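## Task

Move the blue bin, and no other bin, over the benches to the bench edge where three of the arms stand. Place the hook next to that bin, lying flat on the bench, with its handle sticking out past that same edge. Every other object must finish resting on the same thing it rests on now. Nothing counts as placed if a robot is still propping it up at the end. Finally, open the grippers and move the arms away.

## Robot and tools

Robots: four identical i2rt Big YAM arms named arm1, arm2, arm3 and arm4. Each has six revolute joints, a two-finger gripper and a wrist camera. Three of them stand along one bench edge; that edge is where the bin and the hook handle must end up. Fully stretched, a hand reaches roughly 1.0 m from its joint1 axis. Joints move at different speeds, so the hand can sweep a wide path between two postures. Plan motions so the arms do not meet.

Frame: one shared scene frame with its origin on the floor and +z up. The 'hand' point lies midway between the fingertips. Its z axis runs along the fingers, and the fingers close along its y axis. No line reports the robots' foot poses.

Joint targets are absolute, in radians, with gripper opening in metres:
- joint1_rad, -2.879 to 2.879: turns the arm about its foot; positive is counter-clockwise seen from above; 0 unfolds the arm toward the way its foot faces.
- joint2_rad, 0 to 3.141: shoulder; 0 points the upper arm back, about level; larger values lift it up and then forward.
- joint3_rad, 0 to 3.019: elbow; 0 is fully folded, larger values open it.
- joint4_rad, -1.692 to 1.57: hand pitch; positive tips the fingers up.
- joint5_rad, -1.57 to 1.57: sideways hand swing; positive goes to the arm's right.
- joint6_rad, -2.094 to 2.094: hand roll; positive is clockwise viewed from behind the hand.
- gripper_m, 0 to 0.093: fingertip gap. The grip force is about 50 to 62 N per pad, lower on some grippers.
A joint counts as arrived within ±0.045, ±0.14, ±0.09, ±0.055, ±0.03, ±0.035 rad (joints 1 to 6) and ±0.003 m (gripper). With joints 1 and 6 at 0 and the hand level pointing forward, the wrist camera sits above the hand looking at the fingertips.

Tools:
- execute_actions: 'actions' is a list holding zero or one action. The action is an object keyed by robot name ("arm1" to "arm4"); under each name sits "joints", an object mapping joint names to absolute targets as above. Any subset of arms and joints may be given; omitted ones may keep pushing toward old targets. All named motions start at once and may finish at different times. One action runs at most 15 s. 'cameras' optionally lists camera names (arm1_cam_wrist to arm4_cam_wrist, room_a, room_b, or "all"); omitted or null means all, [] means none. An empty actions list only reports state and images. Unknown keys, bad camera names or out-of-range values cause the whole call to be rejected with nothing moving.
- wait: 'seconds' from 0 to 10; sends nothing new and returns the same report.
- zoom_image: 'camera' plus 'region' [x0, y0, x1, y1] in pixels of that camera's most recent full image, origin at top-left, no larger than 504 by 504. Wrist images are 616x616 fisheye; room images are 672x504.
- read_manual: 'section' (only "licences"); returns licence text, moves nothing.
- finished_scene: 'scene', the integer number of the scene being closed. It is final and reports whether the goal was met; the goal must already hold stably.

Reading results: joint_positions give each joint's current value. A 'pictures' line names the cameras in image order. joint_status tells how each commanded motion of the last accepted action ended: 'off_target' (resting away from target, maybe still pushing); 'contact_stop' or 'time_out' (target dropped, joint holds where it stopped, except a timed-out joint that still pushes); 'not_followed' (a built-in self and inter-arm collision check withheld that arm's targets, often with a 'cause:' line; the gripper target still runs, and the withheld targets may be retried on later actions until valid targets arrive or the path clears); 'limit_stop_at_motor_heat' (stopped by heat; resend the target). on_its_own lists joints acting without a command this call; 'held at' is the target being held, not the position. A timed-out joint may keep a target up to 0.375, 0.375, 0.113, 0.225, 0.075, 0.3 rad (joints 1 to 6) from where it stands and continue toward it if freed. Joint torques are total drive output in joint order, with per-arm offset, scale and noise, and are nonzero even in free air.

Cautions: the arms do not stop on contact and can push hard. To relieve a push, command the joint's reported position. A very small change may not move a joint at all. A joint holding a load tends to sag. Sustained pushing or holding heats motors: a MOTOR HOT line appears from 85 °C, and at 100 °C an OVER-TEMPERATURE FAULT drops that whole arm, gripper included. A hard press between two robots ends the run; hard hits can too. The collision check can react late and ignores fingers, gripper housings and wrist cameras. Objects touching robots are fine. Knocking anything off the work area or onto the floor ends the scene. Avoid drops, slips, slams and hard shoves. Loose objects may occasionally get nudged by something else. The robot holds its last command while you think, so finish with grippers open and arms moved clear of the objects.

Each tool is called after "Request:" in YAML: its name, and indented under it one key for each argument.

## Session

Request:
execute_actions:
  actions:
    - {"arm3":{"joints":{"joint1_rad":0.05,"joint2_rad":1.4,"joint3_rad":1.2,"joint4_rad":-0.5,"joint5_rad":0,"joint6_rad":0}},"arm4":{"joints":{"joint1_rad":0.05,"joint2_rad":1.4,"joint3_rad":1.2,"joint4_rad":-0.5,"joint5_rad":0,"joint6_rad":0,"gripper_m":0.06}},"arm1":{"joints":{"joint1_rad":0.12,"joint2_rad":1.4,"joint3_rad":1.2,"joint4_rad":-0.5,"joint5_rad":0,"joint6_rad":0}},"arm2":{"joints":{"joint1_rad":-0.15,"joint2_rad":1.4,"joint3_rad":1.2,"joint4_rad":-0.5,"joint5_rad":0,"joint6_rad":0}}}

Scene clock: 1.73 s.
Joint torques (N m, as the arm reports them, + toward a larger angle): arm1=[ -0.41 -11.16  11.29   3.45  -0.02   0.25] | arm2=[-1.49 -9.59 11.48  2.55 -0.12 -0.09] | arm3=[  0.08 -13.89  13.71   2.47  -0.02   0.08] | arm4=[  1.83 -12.16  11.16   2.     0.07   0.04]
Motor temperatures (°C, as the motors report them): arm1=[21 27 30 22 21 21] | arm2=[23 25 26 21 22 21] | arm3=[20 25 27 21 23 23] | arm4=[21 23 29 21 23 23]
arm1.joint_positions: joint1_rad=+0.118 joint2_rad=+1.396 joint3_rad=+1.200 joint4_rad=-0.522 joint5_rad=+0.003 joint6_rad=-0.012 gripper_m=+0.095
arm1.joint_status: all done
arm1.hand: x=-0.7003 y=-0.0066 z=+1.0462 quat_wxyz=(-0.293, +0.643, -0.646, -0.288) (m; scene frame)
arm2.joint_positions: joint1_rad=-0.141 joint2_rad=+1.397 joint3_rad=+1.175 joint4_rad=-0.516 joint5_rad=+0.000 joint6_rad=+0.008 gripper_m=+0.095
arm2.joint_status: all done
arm2.hand: x=+0.2325 y=-0.0192 z=+1.0578 quat_wxyz=(-0.288, +0.645, -0.646, -0.289) (m; scene frame)
arm3.joint_positions: joint1_rad=+0.058 joint2_rad=+1.405 joint3_rad=+1.174 joint4_rad=-0.515 joint5_rad=+0.000 joint6_rad=-0.010 gripper_m=+0.094
arm3.joint_status: all done
arm3.hand: x=+1.1952 y=-0.0244 z=+1.0442 quat_wxyz=(-0.289, +0.654, -0.638, -0.286) (m; scene frame)
arm4.joint_positions: joint1_rad=+0.043 joint2_rad=+1.408 joint3_rad=+1.179 joint4_rad=-0.519 joint5_rad=-0.001 joint6_rad=-0.013 gripper_m=+0.060
arm4.joint_status: all done
arm4.hand: x=-0.7419 y=+1.2090 z=+1.0065 quat_wxyz=(-0.282, -0.649, -0.646, +0.288) (m; scene frame)
pictures: arm1_cam_wrist, arm2_cam_wrist, arm3_cam_wrist, arm4_cam_wrist, room_a, room_b
Images, in order (width x height): arm1_cam_wrist 616x616, arm2_cam_wrist 616x616, arm3_cam_wrist 616x616, arm4_cam_wrist 616x616, room_a 672x504, room_b 672x504.

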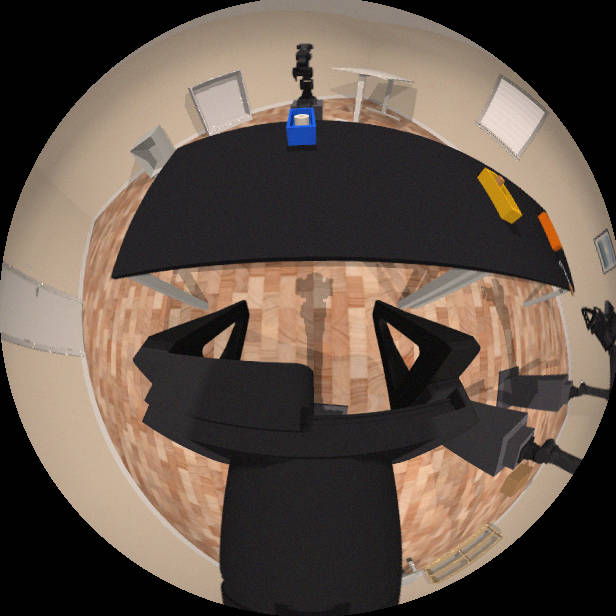

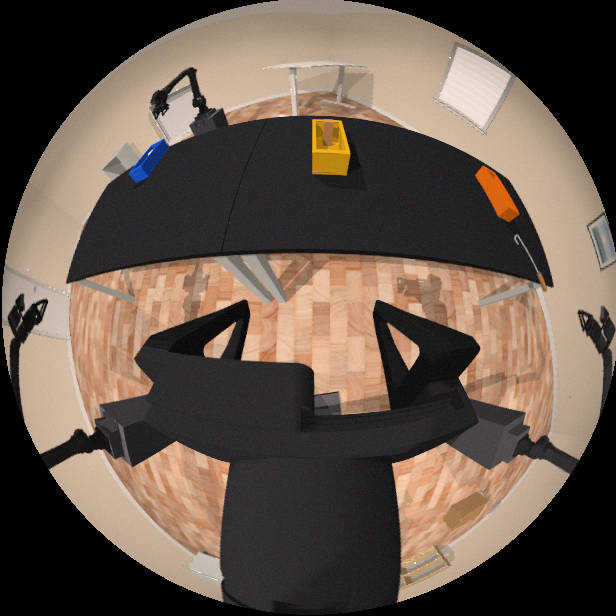

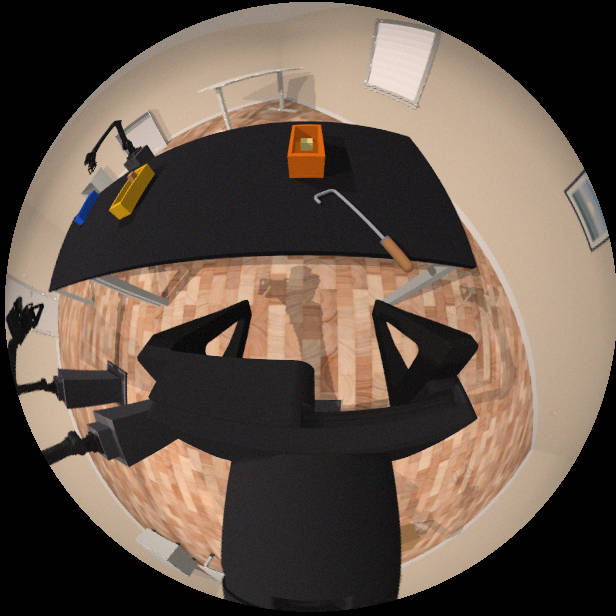

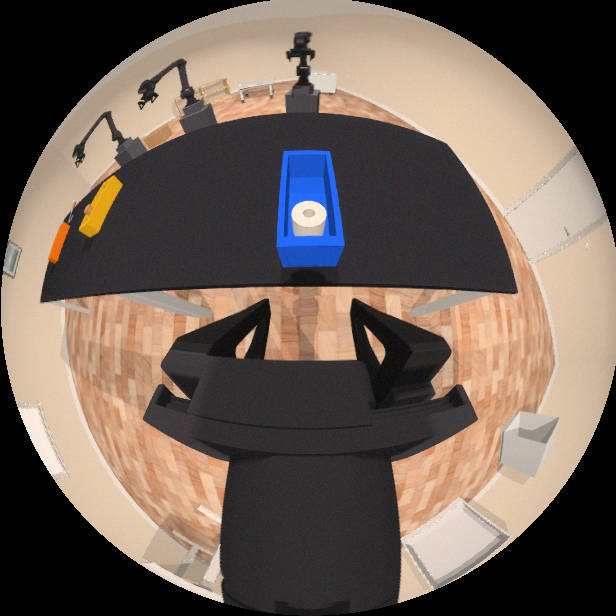

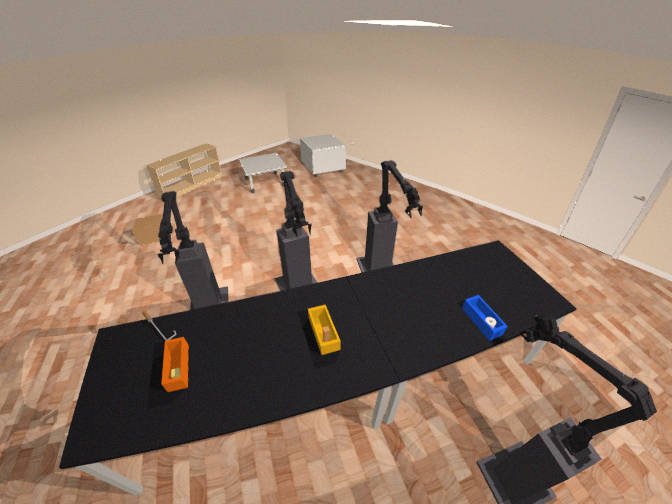

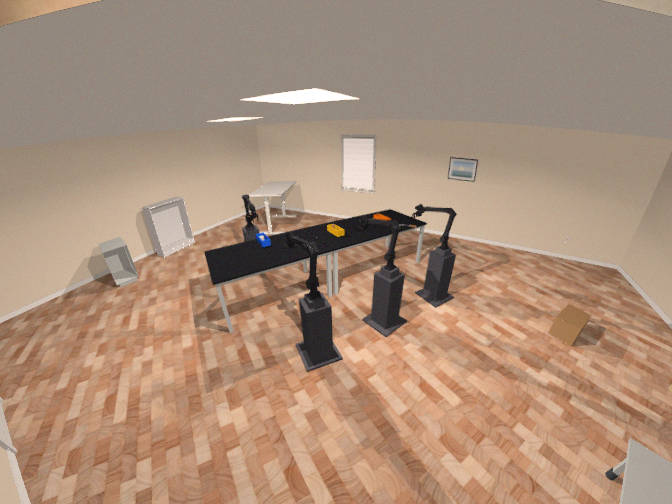

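Request:
execute_actions:
  actions:
    - {"arm3":{"joints":{"joint1_rad":-0.42,"joint2_rad":2.47,"joint3_rad":1.75,"joint4_rad":0.77,"joint5_rad":-1.02}},"arm4":{"joints":{"joint2_rad":2.0,"joint3_rad":0.85,"joint4_rad":1.1}},"arm2":{"joints":{"joint2_rad":2.45,"joint3_rad":2.26,"joint4_rad":0.57,"joint5_rad":-0.72}},"arm1":{"joints":{"joint1_rad":0.3,"joint2_rad":2.2,"joint3_rad":1.91,"joint4_rad":0.73,"joint5_rad":-0.635}}}
  cameras: ["arm3_cam_wrist"]

Scene clock: 15.23 s.
Joint torques (N m, as the arm reports them, + toward a larger angle): arm1=[ -0.97 -21.37  15.33   3.13   0.15   0.25] | arm2=[ -1.61 -22.75  13.61   2.47  -0.1   -0.08] | arm3=[  0.02 -26.87  11.39   2.39  -0.07   0.06] | arm4=[  1.86 -14.97   6.43   2.33   0.06   0.04]
Motor temperatures (°C, as the motors report them): arm1=[21 28 34 22 21 21] | arm2=[23 26 31 21 22 21] | arm3=[20 27 32 21 23 23] | arm4=[21 25 35 21 23 23]
arm1.joint_positions: joint1_rad=+0.306 joint2_rad=+2.196 joint3_rad=+1.862 joint4_rad=+0.711 joint5_rad=-0.632 joint6_rad=-0.010 gripper_m=+0.095
arm1.joint_status: all done
arm1.hand: x=-0.9575 y=+0.2376 z=+1.1182 quat_wxyz=(-0.372, +0.574, -0.147, -0.714) (m; scene frame)
arm2.joint_positions: joint1_rad=-0.141 joint2_rad=+2.456 joint3_rad=+2.208 joint4_rad=+0.555 joint5_rad=-0.718 joint6_rad=+0.007 gripper_m=+0.095
arm2.joint_status: all done
arm2.hand: x=+0.1179 y=+0.3248 z=+1.0787 quat_wxyz=(-0.386, +0.592, -0.188, -0.682) (m; scene frame)
arm3.joint_positions: joint1_rad=-0.413 joint2_rad=+2.469 joint3_rad=+1.723 joint4_rad=+0.758 joint5_rad=-1.018 joint6_rad=-0.007 gripper_m=+0.094
arm3.joint_status: all done
arm3.hand: x=+1.4281 y=+0.1861 z=+0.8430 quat_wxyz=(-0.353, +0.619, -0.331, -0.618) (m; scene frame)
arm4.joint_positions: joint1_rad=+0.043 joint2_rad=+2.009 joint3_rad=+0.827 joint4_rad=+1.079 joint5_rad=-0.001 joint6_rad=-0.013 gripper_m=+0.060
arm4.joint_status: all done
arm4.hand: x=-0.7422 y=+1.1539 z=+0.8117 quat_wxyz=(-0.469, -0.525, -0.522, +0.481) (m; scene frame)
pictures: arm3_cam_wrist
Images, in order (width x height): arm3_cam_wrist 616x616.

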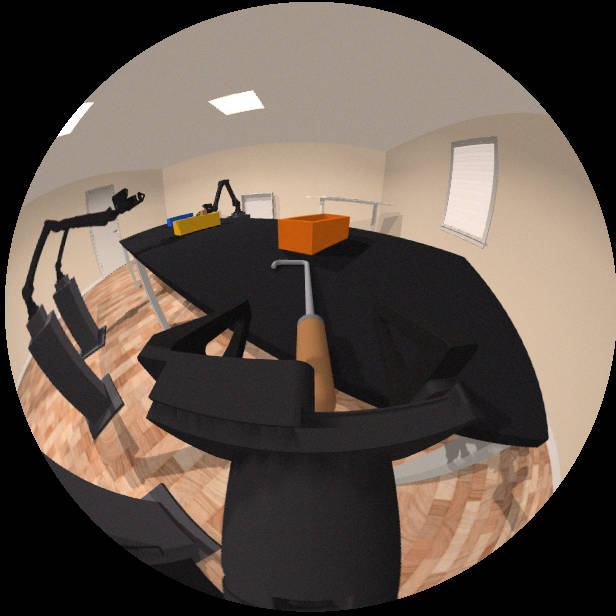

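Request:
execute_actions:
  actions:
    - {"arm3":{"joints":{"joint2_rad":2.585,"joint3_rad":1.78,"joint4_rad":0.85,"gripper_m":0.065}},"arm4":{"joints":{"joint2_rad":2.16,"joint3_rad":1.165,"joint4_rad":0.91}}}
  cameras: ["arm3_cam_wrist"]

Request:
execute_actions:
  actions:
    - {"arm3":{"joints":{"gripper_m":0}},"arm4":{"joints":{"joint2_rad":2.35,"joint3_rad":1.58,"joint4_rad":0.66}}}
  cameras: ["arm3_cam_wrist"]

Scene clock: 20.60 s.
Joint torques (N m, as the arm reports them, + toward a larger angle): arm1=[ -0.94 -21.84  15.43   3.15   0.15   0.25] | arm2=[ -1.46 -23.04  13.42   2.43  -0.08  -0.09] | arm3=[  0.12 -25.12  11.28   2.36  -0.03   0.05] | arm4=[  1.84 -16.56   8.74   1.     0.1    0.03]
Motor temperatures (°C, as the motors report them): arm1=[21 30 36 22 21 21] | arm2=[23 28 33 21 22 21] | arm3=[20 28 32 21 23 23] | arm4=[21 25 34 21 23 23]
arm1.joint_positions: joint1_rad=+0.306 joint2_rad=+2.196 joint3_rad=+1.862 joint4_rad=+0.711 joint5_rad=-0.632 joint6_rad=-0.010 gripper_m=+0.095
arm1.joint_status: not commanded
arm1.hand: x=-0.9575 y=+0.2376 z=+1.1182 quat_wxyz=(-0.372, +0.574, -0.147, -0.714) (m; scene frame)
arm2.joint_positions: joint1_rad=-0.141 joint2_rad=+2.456 joint3_rad=+2.208 joint4_rad=+0.555 joint5_rad=-0.718 joint6_rad=+0.007 gripper_m=+0.095
arm2.joint_status: not commanded
arm2.hand: x=+0.1179 y=+0.3248 z=+1.0787 quat_wxyz=(-0.386, +0.592, -0.188, -0.682) (m; scene frame)
arm3.joint_positions: joint1_rad=-0.413 joint2_rad=+2.575 joint3_rad=+1.751 joint4_rad=+0.837 joint5_rad=-1.018 joint6_rad=-0.007 gripper_m=+0.065
arm3.joint_status: all done
arm3.hand: x=+1.4269 y=+0.1836 z=+0.7855 quat_wxyz=(-0.353, +0.619, -0.330, -0.618) (m; scene frame)
arm4.joint_positions: joint1_rad=+0.043 joint2_rad=+2.148 joint3_rad=+1.127 joint4_rad=+0.923 joint5_rad=-0.002 joint6_rad=-0.013 gripper_m=+0.060
arm4.joint_status: all done
arm4.hand: x=-0.7437 y=+1.0578 z=+0.8071 quat_wxyz=(-0.470, -0.524, -0.521, +0.482) (m; scene frame)
pictures: arm3_cam_wrist
Images, in order (width x height): arm3_cam_wrist 616x616.

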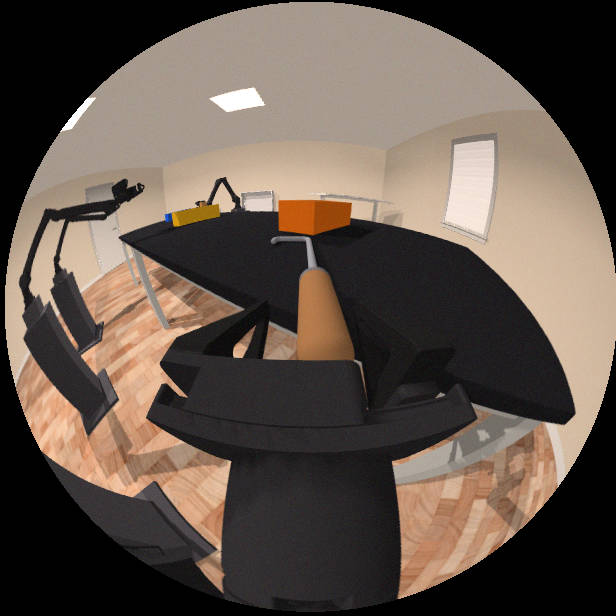

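Scene clock: 21.77 s.
Joint torques (N m, as the arm reports them, + toward a larger angle): arm1=[ -0.92 -21.87  15.42   3.15   0.15   0.26] | arm2=[ -1.93 -22.51  13.5    2.49  -0.07  -0.1 ] | arm3=[  0.31 -25.83  11.13   2.15   0.     0.04] | arm4=[  1.84 -18.81  11.16   0.97   0.14  -0.1 ]
Motor temperatures (°C, as the motors report them): arm1=[21 30 36 22 21 21] | arm2=[23 28 33 21 22 21] | arm3=[20 28 32 21 23 23] | arm4=[21 26 34 21 23 23]
arm1.joint_positions: joint1_rad=+0.306 joint2_rad=+2.196 joint3_rad=+1.862 joint4_rad=+0.711 joint5_rad=-0.632 joint6_rad=-0.010 gripper_m=+0.095
arm1.joint_status: not commanded
arm1.hand: x=-0.9575 y=+0.2376 z=+1.1182 quat_wxyz=(-0.372, +0.574, -0.147, -0.714) (m; scene frame)
arm2.joint_positions: joint1_rad=-0.141 joint2_rad=+2.456 joint3_rad=+2.208 joint4_rad=+0.555 joint5_rad=-0.718 joint6_rad=+0.007 gripper_m=+0.095
arm2.joint_status: not commanded
arm2.hand: x=+0.1179 y=+0.3248 z=+1.0787 quat_wxyz=(-0.386, +0.592, -0.188, -0.682) (m; scene frame)
arm3.joint_positions: joint1_rad=-0.413 joint2_rad=+2.575 joint3_rad=+1.751 joint4_rad=+0.838 joint5_rad=-1.019 joint6_rad=-0.007 gripper_m=+0.031
arm3.joint_status: gripper_m off_target (ended at +0.031, target +0.000)
arm3.hand: x=+1.4270 y=+0.1834 z=+0.7856 quat_wxyz=(-0.354, +0.619, -0.330, -0.619) (m; scene frame)
arm4.joint_positions: joint1_rad=+0.043 joint2_rad=+2.319 joint3_rad=+1.529 joint4_rad=+0.674 joint5_rad=-0.002 joint6_rad=+0.001 gripper_m=+0.060
arm4.joint_status: all done
arm4.hand: x=-0.7455 y=+0.9451 z=+0.8087 quat_wxyz=(-0.469, -0.532, -0.522, +0.474) (m; scene frame)
pictures: arm3_cam_wrist
Images, in order (width x height): arm3_cam_wrist 616x616.

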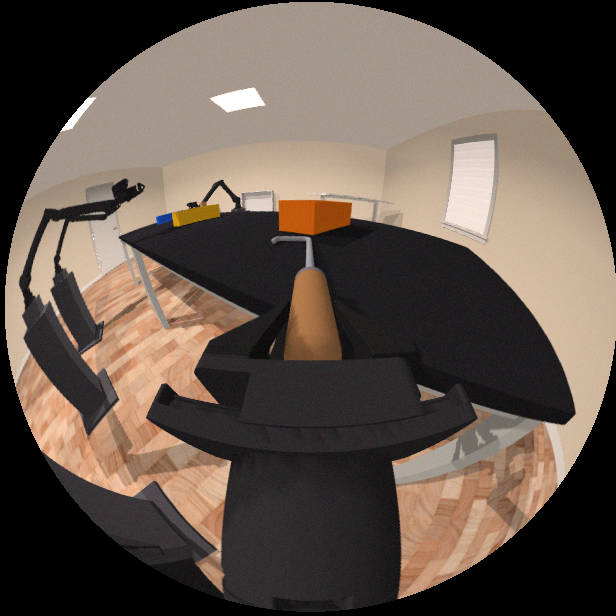

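Request:
execute_actions:
  actions:
    - {"arm3":{"joints":{"joint2_rad":2.28,"joint3_rad":2.17,"joint4_rad":0.65}},"arm4":{"joints":{"joint2_rad":2.57,"joint3_rad":2.06,"joint4_rad":0.38}}}
  cameras: []

Request:
execute_actions:
  actions:
    - {"arm3":{"joints":{"joint1_rad":0.725,"joint5_rad":0.69}},"arm4":{"joints":{"joint2_rad":2.83,"joint3_rad":2.6,"joint4_rad":0.1}}}
  cameras: ["room_a"]

Request:
execute_actions:
  actions:
    - {"arm3":{"joints":{"joint2_rad":2.6}}}
  cameras: []

Request:
execute_actions:
  actions:
    - {"arm3":{"joints":{"joint2_rad":2.75}},"arm4":{"joints":{"joint2_rad":1.4,"joint3_rad":1.6,"joint4_rad":-0.8}}}
  cameras: ["arm3_cam_wrist","room_a"]

Scene clock: 31.60 s.
Joint torques (N m, as the arm reports them, + toward a larger angle): arm1=[ -0.89 -21.87  15.42   3.15   0.15   0.25] | arm2=[ -1.45 -22.59  13.51   2.51  -0.08  -0.06] | arm3=[  1.13 -30.23  13.37   2.11   0.53  -0.11] | arm4=[  1.84 -21.64  13.16   1.     0.17  -0.19]
Motor temperatures (°C, as the motors report them): arm1=[21 31 38 22 21 21] | arm2=[23 31 35 21 22 21] | arm3=[20 30 33 21 23 23] | arm4=[21 28 38 21 23 23]
arm1.joint_positions: joint1_rad=+0.306 joint2_rad=+2.196 joint3_rad=+1.862 joint4_rad=+0.711 joint5_rad=-0.632 joint6_rad=-0.010 gripper_m=+0.095
arm1.joint_status: not commanded
arm1.hand: x=-0.9575 y=+0.2376 z=+1.1182 quat_wxyz=(-0.372, +0.574, -0.147, -0.714) (m; scene frame)
arm2.joint_positions: joint1_rad=-0.141 joint2_rad=+2.456 joint3_rad=+2.208 joint4_rad=+0.555 joint5_rad=-0.718 joint6_rad=+0.007 gripper_m=+0.095
arm2.joint_status: not commanded
arm2.hand: x=+0.1179 y=+0.3248 z=+1.0787 quat_wxyz=(-0.386, +0.592, -0.188, -0.682) (m; scene frame)
arm3.joint_positions: joint1_rad=-0.421 joint2_rad=+2.315 joint3_rad=+2.144 joint4_rad=+0.634 joint5_rad=-1.026 joint6_rad=+0.012 gripper_m=+0.031
arm3.joint_status: all done
arm3.hand: x=+1.4529 y=+0.2214 z=+1.1588 quat_wxyz=(-0.495, +0.593, -0.169, -0.611) (m; scene frame)
arm4.joint_positions: joint1_rad=+0.043 joint2_rad=+2.535 joint3_rad=+2.000 joint4_rad=+0.393 joint5_rad=-0.003 joint6_rad=+0.010 gripper_m=+0.060
arm4.joint_status: all done
arm4.hand: x=-0.7471 y=+0.8437 z=+0.8086 quat_wxyz=(-0.465, -0.540, -0.525, +0.465) (m; scene frame)
pictures: none
No camera images: the call's "cameras" was empty. Leave "cameras" out to get every camera's image.

Scene clock: 34.50 s.
Joint torques (N m, as the arm reports them, + toward a larger angle): arm1=[ -0.9  -21.86  15.42   3.15   0.15   0.25] | arm2=[ -1.42 -22.91  13.5    2.47  -0.09  -0.08] | arm3=[ -0.01 -30.84  13.46   2.67  -0.35   0.17] | arm4=[  1.86 -23.66  14.45   1.02   0.16  -0.19]
Motor temperatures (°C, as the motors report them): arm1=[21 32 39 22 21 21] | arm2=[23 31 36 21 22 21] | arm3=[20 31 34 21 24 23] | arm4=[21 28 40 21 23 23]
arm1.joint_positions: joint1_rad=+0.306 joint2_rad=+2.196 joint3_rad=+1.862 joint4_rad=+0.711 joint5_rad=-0.632 joint6_rad=-0.010 gripper_m=+0.095
arm1.joint_status: not commanded
arm1.hand: x=-0.9575 y=+0.2376 z=+1.1182 quat_wxyz=(-0.372, +0.574, -0.147, -0.714) (m; scene frame)
arm2.joint_positions: joint1_rad=-0.141 joint2_rad=+2.456 joint3_rad=+2.208 joint4_rad=+0.555 joint5_rad=-0.718 joint6_rad=+0.007 gripper_m=+0.095
arm2.joint_status: not commanded
arm2.hand: x=+0.1179 y=+0.3248 z=+1.0787 quat_wxyz=(-0.386, +0.592, -0.188, -0.682) (m; scene frame)
arm3.joint_positions: joint1_rad=+0.730 joint2_rad=+2.315 joint3_rad=+2.144 joint4_rad=+0.626 joint5_rad=+0.695 joint6_rad=-0.020 gripper_m=+0.031
arm3.joint_status: all done
arm3.hand: x=+0.7236 y=+0.1537 z=+1.1719 quat_wxyz=(-0.514, +0.329, -0.465, -0.641) (m; scene frame)
arm4.joint_positions: joint1_rad=+0.043 joint2_rad=+2.793 joint3_rad=+2.535 joint4_rad=+0.113 joint5_rad=-0.003 joint6_rad=+0.011 gripper_m=+0.060
arm4.joint_status: all done
arm4.hand: x=-0.7483 y=+0.7738 z=+0.8115 quat_wxyz=(-0.464, -0.541, -0.526, +0.464) (m; scene frame)
pictures: room_a
Images, in order (width x height): room_a 672x504.

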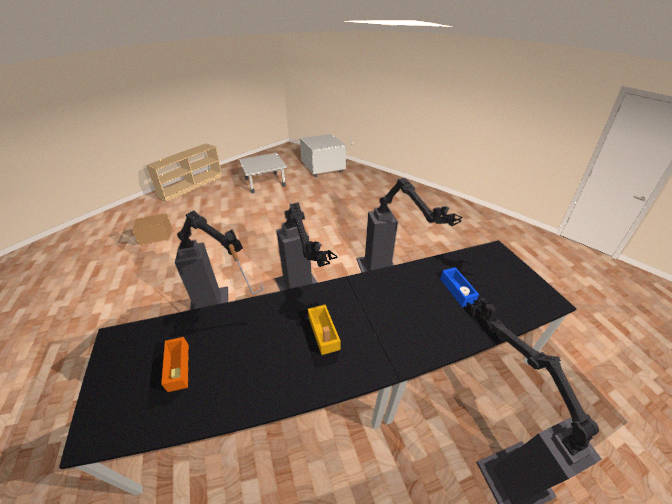

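Scene clock: 35.80 s.
Joint torques (N m, as the arm reports them, + toward a larger angle): arm1=[ -0.9  -21.85  15.42   3.14   0.15   0.26] | arm2=[ -1.49 -23.36  13.56   2.39  -0.1   -0.11] | arm3=[ -0.34 -31.19  12.7    1.89   0.    -0.11] | arm4=[  1.81 -23.69  14.45   1.02   0.15  -0.19]
Motor temperatures (°C, as the motors report them): arm1=[21 32 39 22 21 21] | arm2=[23 31 36 21 22 21] | arm3=[20 31 34 21 24 23] | arm4=[21 29 40 21 23 23]
arm1.joint_positions: joint1_rad=+0.306 joint2_rad=+2.196 joint3_rad=+1.862 joint4_rad=+0.711 joint5_rad=-0.632 joint6_rad=-0.010 gripper_m=+0.095
arm1.joint_status: not commanded
arm1.hand: x=-0.9575 y=+0.2376 z=+1.1182 quat_wxyz=(-0.372, +0.574, -0.147, -0.714) (m; scene frame)
arm2.joint_positions: joint1_rad=-0.141 joint2_rad=+2.456 joint3_rad=+2.208 joint4_rad=+0.555 joint5_rad=-0.718 joint6_rad=+0.007 gripper_m=+0.095
arm2.joint_status: not commanded
arm2.hand: x=+0.1179 y=+0.3248 z=+1.0787 quat_wxyz=(-0.386, +0.592, -0.188, -0.682) (m; scene frame)
arm3.joint_positions: joint1_rad=+0.731 joint2_rad=+2.624 joint3_rad=+2.145 joint4_rad=+0.651 joint5_rad=+0.688 joint6_rad=+0.008 gripper_m=+0.031
arm3.joint_status: all done
arm3.hand: x=+0.7000 y=+0.1851 z=+0.9011 quat_wxyz=(-0.506, +0.434, -0.490, -0.562) (m; scene frame)
arm4.joint_positions: joint1_rad=+0.043 joint2_rad=+2.793 joint3_rad=+2.535 joint4_rad=+0.113 joint5_rad=-0.003 joint6_rad=+0.011 gripper_m=+0.060
arm4.joint_status: not commanded
arm4.hand: x=-0.7483 y=+0.7738 z=+0.8115 quat_wxyz=(-0.464, -0.541, -0.526, +0.464) (m; scene frame)
pictures: none
No camera images: the call's "cameras" was empty. Leave "cameras" out to get every camera's image.

Scene clock: 37.80 s.
Joint torques (N m, as the arm reports them, + toward a larger angle): arm1=[ -0.91 -21.87  15.42   3.14   0.15   0.25] | arm2=[ -1.45 -23.06  13.49   2.61  -0.08  -0.08] | arm3=[ -0.41 -29.61  12.19   1.69   0.05  -0.14] | arm4=[  1.81 -10.39   9.1    0.85   0.16  -0.2 ]
Motor temperatures (°C, as the motors report them): arm1=[21 32 39 22 21 21] | arm2=[23 32 36 21 22 21] | arm3=[20 31 34 21 24 23] | arm4=[21 29 40 21 23 23]
arm1.joint_positions: joint1_rad=+0.306 joint2_rad=+2.196 joint3_rad=+1.862 joint4_rad=+0.711 joint5_rad=-0.632 joint6_rad=-0.010 gripper_m=+0.095
arm1.joint_status: not commanded
arm1.hand: x=-0.9575 y=+0.2376 z=+1.1182 quat_wxyz=(-0.372, +0.574, -0.147, -0.714) (m; scene frame)
arm2.joint_positions: joint1_rad=-0.141 joint2_rad=+2.456 joint3_rad=+2.208 joint4_rad=+0.555 joint5_rad=-0.718 joint6_rad=+0.007 gripper_m=+0.095
arm2.joint_status: not commanded
arm2.hand: x=+0.1179 y=+0.3248 z=+1.0787 quat_wxyz=(-0.386, +0.592, -0.188, -0.682) (m; scene frame)
arm3.joint_positions: joint1_rad=+0.731 joint2_rad=+2.749 joint3_rad=+2.145 joint4_rad=+0.656 joint5_rad=+0.688 joint6_rad=+0.009 gripper_m=+0.031
arm3.joint_status: all done
arm3.hand: x=+0.7062 y=+0.1797 z=+0.7894 quat_wxyz=(-0.504, +0.477, -0.496, -0.522) (m; scene frame)
arm4.joint_positions: joint1_rad=+0.043 joint2_rad=+1.383 joint3_rad=+1.611 joint4_rad=-0.786 joint5_rad=-0.003 joint6_rad=+0.012 gripper_m=+0.060
arm4.joint_status: all done
arm4.hand: x=-0.7425 y=+1.1917 z=+1.2169 quat_wxyz=(-0.346, -0.626, -0.608, +0.344) (m; scene frame)
pictures: arm3_cam_wrist, room_a
Images, in order (width x height): arm3_cam_wrist 616x616, room_a 672x504.

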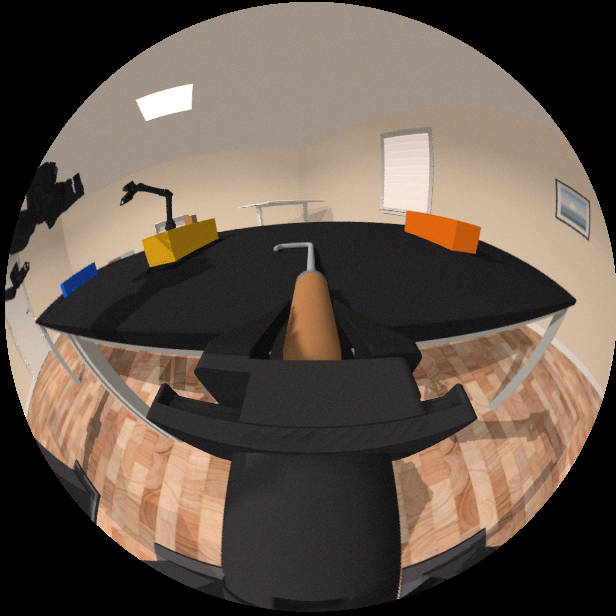

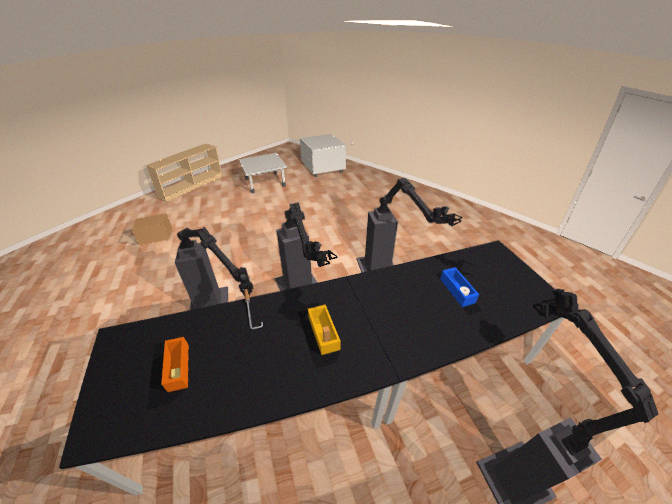

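Request:
execute_actions:
  actions:
    - {"arm3":{"joints":{"gripper_m":0.093,"joint4_rad":0.61}}}
  cameras: []

Request:
execute_actions:
  actions:
    - {"arm3":{"joints":{"joint2_rad":2.2}}}
  cameras: []

Request:
execute_actions:
  actions:
    - {"arm3":{"joints":{"joint1_rad":-0.3,"joint2_rad":1.2,"joint3_rad":1.2,"joint4_rad":-0.5,"joint5_rad":0}},"arm2":{"joints":{"joint1_rad":-0.842,"joint2_rad":2.66,"joint3_rad":2.245}}}
  cameras: []

Request:
execute_actions:
  actions:
    - {"arm2":{"joints":{"joint2_rad":2.78}}}
  cameras: ["arm2_cam_wrist"]

Scene clock: 46.17 s.
Joint torques (N m, as the arm reports them, + toward a larger angle): arm1=[ -0.91 -21.88  15.42   3.15   0.15   0.25] | arm2=[ -1.73 -22.86  13.62   2.38  -0.09  -0.09] | arm3=[ -0.31 -29.42  12.31   1.68   0.07  -0.14] | arm4=[  1.79 -10.44   9.06   0.85   0.16  -0.2 ]
Motor temperatures (°C, as the motors report them): arm1=[21 33 40 22 21 21] | arm2=[23 33 37 21 22 21] | arm3=[20 32 34 21 23 23] | arm4=[21 28 39 21 23 23]
arm1.joint_positions: joint1_rad=+0.306 joint2_rad=+2.196 joint3_rad=+1.862 joint4_rad=+0.711 joint5_rad=-0.632 joint6_rad=-0.010 gripper_m=+0.095
arm1.joint_status: not commanded
arm1.hand: x=-0.9575 y=+0.2376 z=+1.1182 quat_wxyz=(-0.372, +0.574, -0.147, -0.714) (m; scene frame)
arm2.joint_positions: joint1_rad=-0.141 joint2_rad=+2.456 joint3_rad=+2.208 joint4_rad=+0.555 joint5_rad=-0.718 joint6_rad=+0.007 gripper_m=+0.095
arm2.joint_status: not commanded
arm2.hand: x=+0.1179 y=+0.3248 z=+1.0787 quat_wxyz=(-0.386, +0.592, -0.188, -0.682) (m; scene frame)
arm3.joint_positions: joint1_rad=+0.731 joint2_rad=+2.749 joint3_rad=+2.145 joint4_rad=+0.619 joint5_rad=+0.688 joint6_rad=+0.009 gripper_m=+0.093
arm3.joint_status: all done
arm3.hand: x=+0.7060 y=+0.1801 z=+0.7823 quat_wxyz=(-0.503, +0.490, -0.498, -0.509) (m; scene frame)
arm4.joint_positions: joint1_rad=+0.043 joint2_rad=+1.383 joint3_rad=+1.611 joint4_rad=-0.786 joint5_rad=-0.003 joint6_rad=+0.012 gripper_m=+0.060
arm4.joint_status: not commanded
arm4.hand: x=-0.7425 y=+1.1917 z=+1.2169 quat_wxyz=(-0.346, -0.626, -0.608, +0.344) (m; scene frame)
pictures: none
No camera images: the call's "cameras" was empty. Leave "cameras" out to get every camera's image.

Scene clock: 48.00 s.
Joint torques (N m, as the arm reports them, + toward a larger angle): arm1=[ -0.91 -21.85  15.42   3.14   0.15   0.26] | arm2=[ -1.79 -22.88  13.44   2.51  -0.08  -0.08] | arm3=[  0.   -26.61  11.83   1.29  -0.16  -0.18] | arm4=[  1.78 -10.41   9.07   0.85   0.16  -0.2 ]
Motor temperatures (°C, as the motors report them): arm1=[21 33 40 22 21 21] | arm2=[23 33 37 21 22 21] | arm3=[20 32 34 21 23 23] | arm4=[21 28 38 21 23 23]
arm1.joint_positions: joint1_rad=+0.306 joint2_rad=+2.196 joint3_rad=+1.862 joint4_rad=+0.711 joint5_rad=-0.632 joint6_rad=-0.010 gripper_m=+0.095
arm1.joint_status: not commanded
arm1.hand: x=-0.9575 y=+0.2376 z=+1.1182 quat_wxyz=(-0.372, +0.574, -0.147, -0.714) (m; scene frame)
arm2.joint_positions: joint1_rad=-0.141 joint2_rad=+2.456 joint3_rad=+2.208 joint4_rad=+0.555 joint5_rad=-0.718 joint6_rad=+0.007 gripper_m=+0.095
arm2.joint_status: not commanded
arm2.hand: x=+0.1179 y=+0.3248 z=+1.0787 quat_wxyz=(-0.386, +0.592, -0.188, -0.682) (m; scene frame)
arm3.joint_positions: joint1_rad=+0.731 joint2_rad=+2.203 joint3_rad=+2.164 joint4_rad=+0.613 joint5_rad=+0.688 joint6_rad=+0.008 gripper_m=+0.093
arm3.joint_status: all done
arm3.hand: x=+0.7433 y=+0.1252 z=+1.2760 quat_wxyz=(-0.499, +0.277, -0.456, -0.683) (m; scene frame)
arm4.joint_positions: joint1_rad=+0.043 joint2_rad=+1.383 joint3_rad=+1.611 joint4_rad=-0.786 joint5_rad=-0.003 joint6_rad=+0.012 gripper_m=+0.060
arm4.joint_status: not commanded
arm4.hand: x=-0.7425 y=+1.1917 z=+1.2169 quat_wxyz=(-0.346, -0.626, -0.608, +0.344) (m; scene frame)
pictures: none
No camera images: the call's "cameras" was empty. Leave "cameras" out to get every camera's image.

Scene clock: 50.20 s.
Joint torques (N m, as the arm reports them, + toward a larger angle): arm1=[ -0.93 -21.88  15.42   3.15   0.15   0.26] | arm2=[ -0.11 -23.24  10.81   2.32  -0.07  -0.05] | arm3=[ 0.39 -9.13 11.44  1.7  -0.1  -0.1 ] | arm4=[  1.79 -10.39   9.06   0.85   0.16  -0.2 ]
Motor temperatures (°C, as the motors report them): arm1=[21 33 41 22 21 21] | arm2=[23 33 37 21 22 21] | arm3=[20 32 34 21 23 23] | arm4=[21 27 38 21 23 23]
arm1.joint_positions: joint1_rad=+0.306 joint2_rad=+2.196 joint3_rad=+1.862 joint4_rad=+0.711 joint5_rad=-0.632 joint6_rad=-0.010 gripper_m=+0.095
arm1.joint_status: not commanded
arm1.hand: x=-0.9575 y=+0.2376 z=+1.1182 quat_wxyz=(-0.372, +0.574, -0.147, -0.714) (m; scene frame)
arm2.joint_positions: joint1_rad=-0.843 joint2_rad=+2.661 joint3_rad=+2.221 joint4_rad=+0.563 joint5_rad=-0.720 joint6_rad=+0.006 gripper_m=+0.095
arm2.joint_status: all done
arm2.hand: x=+0.7506 y=+0.1943 z=+0.9033 quat_wxyz=(-0.538, +0.499, -0.448, -0.510) (m; scene frame)
arm3.joint_positions: joint1_rad=-0.294 joint2_rad=+1.188 joint3_rad=+1.206 joint4_rad=-0.492 joint5_rad=+0.003 joint6_rad=+0.006 gripper_m=+0.093
arm3.joint_status: all done
arm3.hand: x=+1.3834 y=-0.0920 z=+1.1856 quat_wxyz=(-0.430, +0.489, -0.695, -0.305) (m; scene frame)
arm4.joint_positions: joint1_rad=+0.043 joint2_rad=+1.383 joint3_rad=+1.611 joint4_rad=-0.786 joint5_rad=-0.003 joint6_rad=+0.012 gripper_m=+0.060
arm4.joint_status: not commanded
arm4.hand: x=-0.7425 y=+1.1917 z=+1.2169 quat_wxyz=(-0.346, -0.626, -0.608, +0.344) (m; scene frame)
pictures: none
No camera images: the call's "cameras" was empty. Leave "cameras" out to get every camera's image.

Scene clock: 51.33 s.
Joint torques (N m, as the arm reports them, + toward a larger angle): arm1=[ -0.91 -21.9   15.41   3.15   0.15   0.25] | arm2=[ -0.45 -23.7   10.41   2.32  -0.13  -0.08] | arm3=[ 0.07 -9.05 11.3   1.75 -0.06 -0.11] | arm4=[  1.74 -10.38   9.07   0.86   0.16  -0.2 ]
Motor temperatures (°C, as the motors report them): arm1=[21 33 41 22 21 21] | arm2=[23 33 37 21 22 21] | arm3=[20 32 34 21 23 23] | arm4=[21 27 38 21 23 23]
arm1.joint_positions: joint1_rad=+0.306 joint2_rad=+2.196 joint3_rad=+1.862 joint4_rad=+0.711 joint5_rad=-0.632 joint6_rad=-0.010 gripper_m=+0.095
arm1.joint_status: not commanded
arm1.hand: x=-0.9575 y=+0.2376 z=+1.1182 quat_wxyz=(-0.372, +0.574, -0.147, -0.714) (m; scene frame)
arm2.joint_positions: joint1_rad=-0.843 joint2_rad=+2.789 joint3_rad=+2.221 joint4_rad=+0.563 joint5_rad=-0.720 joint6_rad=+0.006 gripper_m=+0.095
arm2.joint_status: all done
arm2.hand: x=+0.7445 y=+0.1871 z=+0.7865 quat_wxyz=(-0.494, +0.504, -0.495, -0.508) (m; scene frame)
arm3.joint_positions: joint1_rad=-0.294 joint2_rad=+1.188 joint3_rad=+1.206 joint4_rad=-0.492 joint5_rad=+0.003 joint6_rad=+0.006 gripper_m=+0.093
arm3.joint_status: not commanded
arm3.hand: x=+1.3834 y=-0.0920 z=+1.1856 quat_wxyz=(-0.430, +0.489, -0.695, -0.305) (m; scene frame)
arm4.joint_positions: joint1_rad=+0.043 joint2_rad=+1.383 joint3_rad=+1.611 joint4_rad=-0.786 joint5_rad=-0.003 joint6_rad=+0.012 gripper_m=+0.060
arm4.joint_status: not commanded
arm4.hand: x=-0.7425 y=+1.1917 z=+1.2169 quat_wxyz=(-0.346, -0.626, -0.608, +0.344) (m; scene frame)
pictures: arm2_cam_wrist
Images, in order (width x height): arm2_cam_wrist 616x616.

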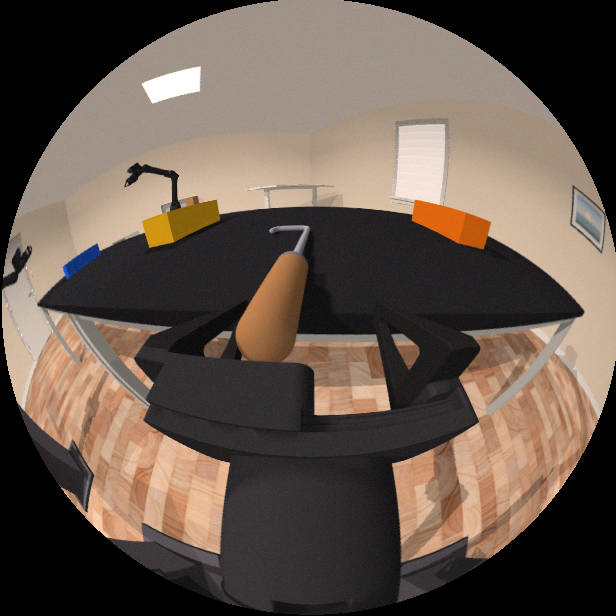

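Request:
execute_actions:
  actions:
    - {"arm2":{"joints":{"joint1_rad":-0.805,"joint5_rad":-0.68,"joint4_rad":0.61}}}
  cameras: []

Request:
execute_actions:
  actions:
    - {"arm2":{"joints":{"gripper_m":0}}}
  cameras: ["arm2_cam_wrist"]

Request:
execute_actions:
  actions:
    - {"arm2":{"joints":{"joint2_rad":2.22}}}
  cameras: []

Request:
execute_actions:
  actions:
    - {"arm2":{"joints":{"joint1_rad":0.55,"joint5_rad":0.7}}}
  cameras: ["room_a"]

Request:
execute_actions:
  actions:
    - {"arm2":{"joints":{"joint2_rad":2.6}}}
  cameras: []

Request:
execute_actions:
  actions:
    - {"arm2":{"joints":{"joint2_rad":2.775,"joint4_rad":0.57}}}
  cameras: ["arm2_cam_wrist","room_a"]

Scene clock: 59.20 s.
Joint torques (N m, as the arm reports them, + toward a larger angle): arm1=[ -0.92 -21.86  15.43   3.15   0.15   0.26] | arm2=[ -0.71 -24.09  10.3    2.86  -0.06  -0.1 ] | arm3=[ 0.02 -8.79 11.35  1.78 -0.1  -0.07] | arm4=[  1.8  -10.43   9.05   0.85   0.16  -0.2 ]
Motor temperatures (°C, as the motors report them): arm1=[21 34 41 22 21 21] | arm2=[23 34 35 21 22 21] | arm3=[20 30 34 21 23 23] | arm4=[21 27 38 21 23 23]
arm1.joint_positions: joint1_rad=+0.306 joint2_rad=+2.196 joint3_rad=+1.862 joint4_rad=+0.711 joint5_rad=-0.632 joint6_rad=-0.010 gripper_m=+0.095
arm1.joint_status: not commanded
arm1.hand: x=-0.9575 y=+0.2376 z=+1.1182 quat_wxyz=(-0.372, +0.574, -0.147, -0.714) (m; scene frame)
arm2.joint_positions: joint1_rad=-0.806 joint2_rad=+2.789 joint3_rad=+2.221 joint4_rad=+0.592 joint5_rad=-0.682 joint6_rad=+0.006 gripper_m=+0.095
arm2.joint_status: all done
arm2.hand: x=+0.7217 y=+0.2056 z=+0.7928 quat_wxyz=(-0.505, +0.502, -0.484, -0.508) (m; scene frame)
arm3.joint_positions: joint1_rad=-0.294 joint2_rad=+1.188 joint3_rad=+1.206 joint4_rad=-0.492 joint5_rad=+0.003 joint6_rad=+0.006 gripper_m=+0.093
arm3.joint_status: not commanded
arm3.hand: x=+1.3834 y=-0.0920 z=+1.1856 quat_wxyz=(-0.430, +0.489, -0.695, -0.305) (m; scene frame)
arm4.joint_positions: joint1_rad=+0.043 joint2_rad=+1.383 joint3_rad=+1.611 joint4_rad=-0.786 joint5_rad=-0.003 joint6_rad=+0.012 gripper_m=+0.060
arm4.joint_status: not commanded
arm4.hand: x=-0.7425 y=+1.1917 z=+1.2169 quat_wxyz=(-0.346, -0.626, -0.608, +0.344) (m; scene frame)
pictures: none
No camera images: the call's "cameras" was empty. Leave "cameras" out to get every camera's image.

Scene clock: 59.93 s.
Joint torques (N m, as the arm reports them, + toward a larger angle): arm1=[ -0.9  -21.86  15.42   3.14   0.15   0.25] | arm2=[ -0.5  -23.64  10.32   2.81  -0.12  -0.1 ] | arm3=[ 0.47 -9.02 11.37  1.81 -0.09 -0.1 ] | arm4=[  1.79 -10.4    9.06   0.85   0.16  -0.2 ]
Motor temperatures (°C, as the motors report them): arm1=[21 34 41 22 21 21] | arm2=[23 34 35 21 22 21] | arm3=[20 30 34 21 23 23] | arm4=[21 27 38 21 23 23]
arm1.joint_positions: joint1_rad=+0.306 joint2_rad=+2.196 joint3_rad=+1.862 joint4_rad=+0.711 joint5_rad=-0.632 joint6_rad=-0.010 gripper_m=+0.095
arm1.joint_status: not commanded
arm1.hand: x=-0.9575 y=+0.2376 z=+1.1182 quat_wxyz=(-0.372, +0.574, -0.147, -0.714) (m; scene frame)
arm2.joint_positions: joint1_rad=-0.806 joint2_rad=+2.789 joint3_rad=+2.221 joint4_rad=+0.593 joint5_rad=-0.681 joint6_rad=+0.006 gripper_m=+0.031
arm2.joint_status: gripper_m off_target (ended at +0.031, target +0.000)
arm2.hand: x=+0.7220 y=+0.2056 z=+0.7930 quat_wxyz=(-0.505, +0.502, -0.484, -0.508) (m; scene frame)
arm3.joint_positions: joint1_rad=-0.294 joint2_rad=+1.188 joint3_rad=+1.206 joint4_rad=-0.492 joint5_rad=+0.003 joint6_rad=+0.006 gripper_m=+0.093
arm3.joint_status: not commanded
arm3.hand: x=+1.3834 y=-0.0920 z=+1.1856 quat_wxyz=(-0.430, +0.489, -0.695, -0.305) (m; scene frame)
arm4.joint_positions: joint1_rad=+0.043 joint2_rad=+1.383 joint3_rad=+1.611 joint4_rad=-0.786 joint5_rad=-0.003 joint6_rad=+0.012 gripper_m=+0.060
arm4.joint_status: not commanded
arm4.hand: x=-0.7425 y=+1.1917 z=+1.2169 quat_wxyz=(-0.346, -0.626, -0.608, +0.344) (m; scene frame)
pictures: arm2_cam_wrist
Images, in order (width x height): arm2_cam_wrist 616x616.

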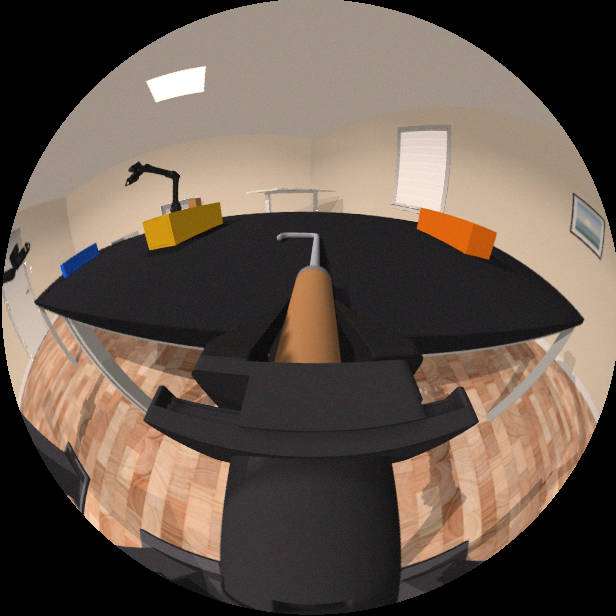

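Scene clock: 62.17 s.
Joint torques (N m, as the arm reports them, + toward a larger angle): arm1=[ -0.91 -21.85  15.42   3.14   0.15   0.26] | arm2=[ -0.45 -25.18  12.28   2.88   0.34  -0.07] | arm3=[ 0.48 -9.17 11.32  1.71 -0.07 -0.1 ] | arm4=[  1.79 -10.4    9.06   0.85   0.16  -0.2 ]
Motor temperatures (°C, as the motors report them): arm1=[21 34 42 22 21 21] | arm2=[23 35 35 21 22 21] | arm3=[20 29 34 21 23 23] | arm4=[21 27 38 21 23 23]
arm1.joint_positions: joint1_rad=+0.306 joint2_rad=+2.196 joint3_rad=+1.862 joint4_rad=+0.711 joint5_rad=-0.632 joint6_rad=-0.010 gripper_m=+0.095
arm1.joint_status: not commanded
arm1.hand: x=-0.9575 y=+0.2376 z=+1.1182 quat_wxyz=(-0.372, +0.574, -0.147, -0.714) (m; scene frame)
arm2.joint_positions: joint1_rad=-0.806 joint2_rad=+2.281 joint3_rad=+2.209 joint4_rad=+0.583 joint5_rad=-0.687 joint6_rad=+0.006 gripper_m=+0.031
arm2.joint_status: all done
arm2.hand: x=+0.6890 y=+0.1646 z=+1.2427 quat_wxyz=(-0.656, +0.468, -0.297, -0.512) (m; scene frame)
arm3.joint_positions: joint1_rad=-0.294 joint2_rad=+1.188 joint3_rad=+1.206 joint4_rad=-0.492 joint5_rad=+0.003 joint6_rad=+0.006 gripper_m=+0.093
arm3.joint_status: not commanded
arm3.hand: x=+1.3834 y=-0.0920 z=+1.1856 quat_wxyz=(-0.430, +0.489, -0.695, -0.305) (m; scene frame)
arm4.joint_positions: joint1_rad=+0.043 joint2_rad=+1.383 joint3_rad=+1.611 joint4_rad=-0.786 joint5_rad=-0.003 joint6_rad=+0.012 gripper_m=+0.060
arm4.joint_status: not commanded
arm4.hand: x=-0.7425 y=+1.1917 z=+1.2169 quat_wxyz=(-0.346, -0.626, -0.608, +0.344) (m; scene frame)
pictures: none
No camera images: the call's "cameras" was empty. Leave "cameras" out to get every camera's image.

Scene clock: 64.70 s.
Joint torques (N m, as the arm reports them, + toward a larger angle): arm1=[ -0.89 -21.87  15.43   3.15   0.15   0.25] | arm2=[ -0.98 -24.76  12.33   2.68  -0.57   0.06] | arm3=[ 0.26 -8.87 11.39  1.8  -0.09 -0.09] | arm4=[  1.8  -10.43   9.07   0.85   0.16  -0.2 ]
Motor temperatures (°C, as the motors report them): arm1=[21 34 42 22 21 21] | arm2=[23 35 36 21 22 21] | arm3=[20 29 34 21 23 23] | arm4=[21 26 38 21 23 23]
arm1.joint_positions: joint1_rad=+0.306 joint2_rad=+2.196 joint3_rad=+1.862 joint4_rad=+0.711 joint5_rad=-0.632 joint6_rad=-0.010 gripper_m=+0.095
arm1.joint_status: not commanded
arm1.hand: x=-0.9575 y=+0.2376 z=+1.1182 quat_wxyz=(-0.372, +0.574, -0.147, -0.714) (m; scene frame)
arm2.joint_positions: joint1_rad=+0.551 joint2_rad=+2.282 joint3_rad=+2.209 joint4_rad=+0.580 joint5_rad=+0.707 joint6_rad=-0.013 gripper_m=+0.031
arm2.joint_status: all done
arm2.hand: x=-0.2454 y=+0.1489 z=+1.2354 quat_wxyz=(-0.508, +0.307, -0.466, -0.656) (m; scene frame)
arm3.joint_positions: joint1_rad=-0.294 joint2_rad=+1.188 joint3_rad=+1.206 joint4_rad=-0.492 joint5_rad=+0.003 joint6_rad=+0.006 gripper_m=+0.093
arm3.joint_status: not commanded
arm3.hand: x=+1.3834 y=-0.0920 z=+1.1856 quat_wxyz=(-0.430, +0.489, -0.695, -0.305) (m; scene frame)
arm4.joint_positions: joint1_rad=+0.043 joint2_rad=+1.383 joint3_rad=+1.611 joint4_rad=-0.786 joint5_rad=-0.003 joint6_rad=+0.012 gripper_m=+0.060
arm4.joint_status: not commanded
arm4.hand: x=-0.7425 y=+1.1917 z=+1.2169 quat_wxyz=(-0.346, -0.626, -0.608, +0.344) (m; scene frame)
pictures: room_a
Images, in order (width x height): room_a 672x504.

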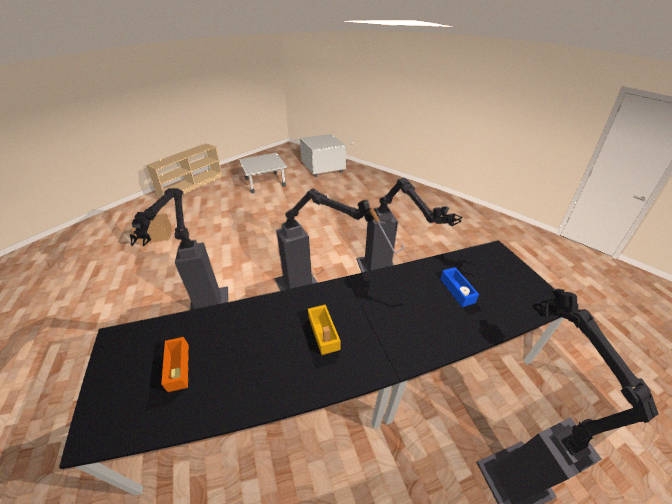

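Scene clock: 66.33 s.
Joint torques (N m, as the arm reports them, + toward a larger angle): arm1=[ -0.89 -21.86  15.44   3.15   0.15   0.25] | arm2=[ -0.75 -26.79  11.51   2.82  -0.21  -0.04] | arm3=[ 0.19 -9.17 11.35  1.75 -0.1  -0.09] | arm4=[  1.76 -10.41   9.06   0.85   0.16  -0.2 ]
Motor temperatures (°C, as the motors report them): arm1=[21 34 42 22 21 21] | arm2=[23 35 36 21 22 21] | arm3=[20 29 34 21 23 23] | arm4=[21 26 38 21 23 23]
arm1.joint_positions: joint1_rad=+0.306 joint2_rad=+2.196 joint3_rad=+1.862 joint4_rad=+0.711 joint5_rad=-0.632 joint6_rad=-0.010 gripper_m=+0.095
arm1.joint_status: not commanded
arm1.hand: x=-0.9575 y=+0.2376 z=+1.1182 quat_wxyz=(-0.372, +0.574, -0.147, -0.714) (m; scene frame)
arm2.joint_positions: joint1_rad=+0.552 joint2_rad=+2.653 joint3_rad=+2.212 joint4_rad=+0.591 joint5_rad=+0.700 joint6_rad=+0.002 gripper_m=+0.031
arm2.joint_status: all done
arm2.hand: x=-0.2814 y=+0.1933 z=+0.9066 quat_wxyz=(-0.506, +0.444, -0.492, -0.552) (m; scene frame)
arm3.joint_positions: joint1_rad=-0.294 joint2_rad=+1.188 joint3_rad=+1.206 joint4_rad=-0.492 joint5_rad=+0.003 joint6_rad=+0.006 gripper_m=+0.093
arm3.joint_status: not commanded
arm3.hand: x=+1.3834 y=-0.0920 z=+1.1856 quat_wxyz=(-0.430, +0.489, -0.695, -0.305) (m; scene frame)
arm4.joint_positions: joint1_rad=+0.043 joint2_rad=+1.383 joint3_rad=+1.611 joint4_rad=-0.786 joint5_rad=-0.003 joint6_rad=+0.012 gripper_m=+0.060
arm4.joint_status: not commanded
arm4.hand: x=-0.7425 y=+1.1917 z=+1.2169 quat_wxyz=(-0.346, -0.626, -0.608, +0.344) (m; scene frame)
pictures: none
No camera images: the call's "cameras" was empty. Leave "cameras" out to get every camera's image.

Scene clock: 67.53 s.
Joint torques (N m, as the arm reports them, + toward a larger angle): arm1=[ -0.89 -21.85  15.43   3.14   0.15   0.26] | arm2=[ -0.65 -23.3   11.01   1.69  -0.05  -0.13] | arm3=[ 0.27 -9.   11.41  1.81 -0.1  -0.09] | arm4=[  1.81 -10.42   9.06   0.85   0.16  -0.2 ]
Motor temperatures (°C, as the motors report them): arm1=[21 34 42 22 21 21] | arm2=[23 35 36 21 22 21] | arm3=[20 29 34 21 23 23] | arm4=[21 26 38 21 23 23]
arm1.joint_positions: joint1_rad=+0.306 joint2_rad=+2.196 joint3_rad=+1.862 joint4_rad=+0.711 joint5_rad=-0.632 joint6_rad=-0.010 gripper_m=+0.095
arm1.joint_status: not commanded
arm1.hand: x=-0.9575 y=+0.2376 z=+1.1182 quat_wxyz=(-0.372, +0.574, -0.147, -0.714) (m; scene frame)
arm2.joint_positions: joint1_rad=+0.552 joint2_rad=+2.773 joint3_rad=+2.212 joint4_rad=+0.578 joint5_rad=+0.699 joint6_rad=+0.011 gripper_m=+0.031
arm2.joint_status: all done
arm2.hand: x=-0.2758 y=+0.1878 z=+0.7944 quat_wxyz=(-0.501, +0.490, -0.499, -0.509) (m; scene frame)
arm3.joint_positions: joint1_rad=-0.294 joint2_rad=+1.188 joint3_rad=+1.206 joint4_rad=-0.492 joint5_rad=+0.003 joint6_rad=+0.006 gripper_m=+0.093
arm3.joint_status: not commanded
arm3.hand: x=+1.3834 y=-0.0920 z=+1.1856 quat_wxyz=(-0.430, +0.489, -0.695, -0.305) (m; scene frame)
arm4.joint_positions: joint1_rad=+0.043 joint2_rad=+1.383 joint3_rad=+1.611 joint4_rad=-0.786 joint5_rad=-0.003 joint6_rad=+0.012 gripper_m=+0.060
arm4.joint_status: not commanded
arm4.hand: x=-0.7425 y=+1.1917 z=+1.2169 quat_wxyz=(-0.346, -0.626, -0.608, +0.344) (m; scene frame)
pictures: arm2_cam_wrist, room_a
Images, in order (width x height): arm2_cam_wrist 616x616, room_a 672x504.

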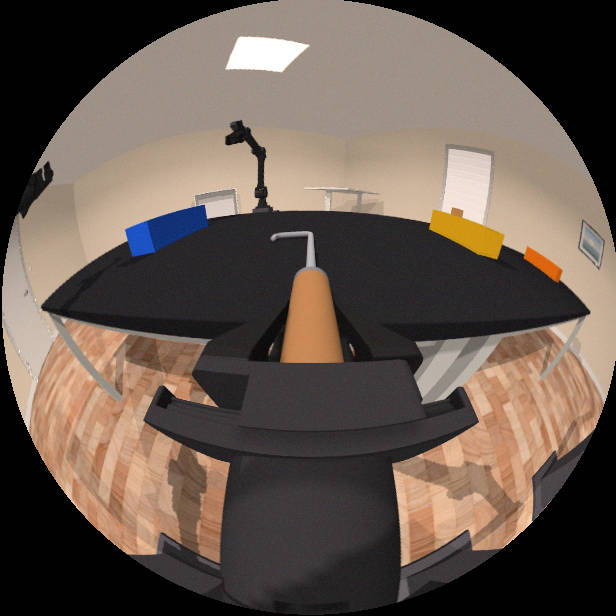

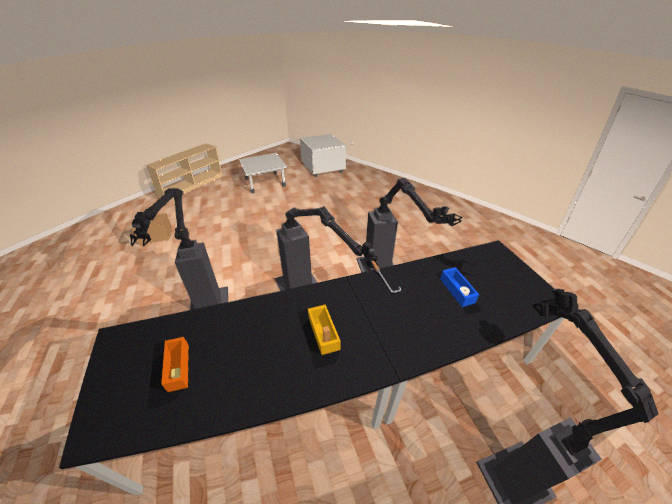

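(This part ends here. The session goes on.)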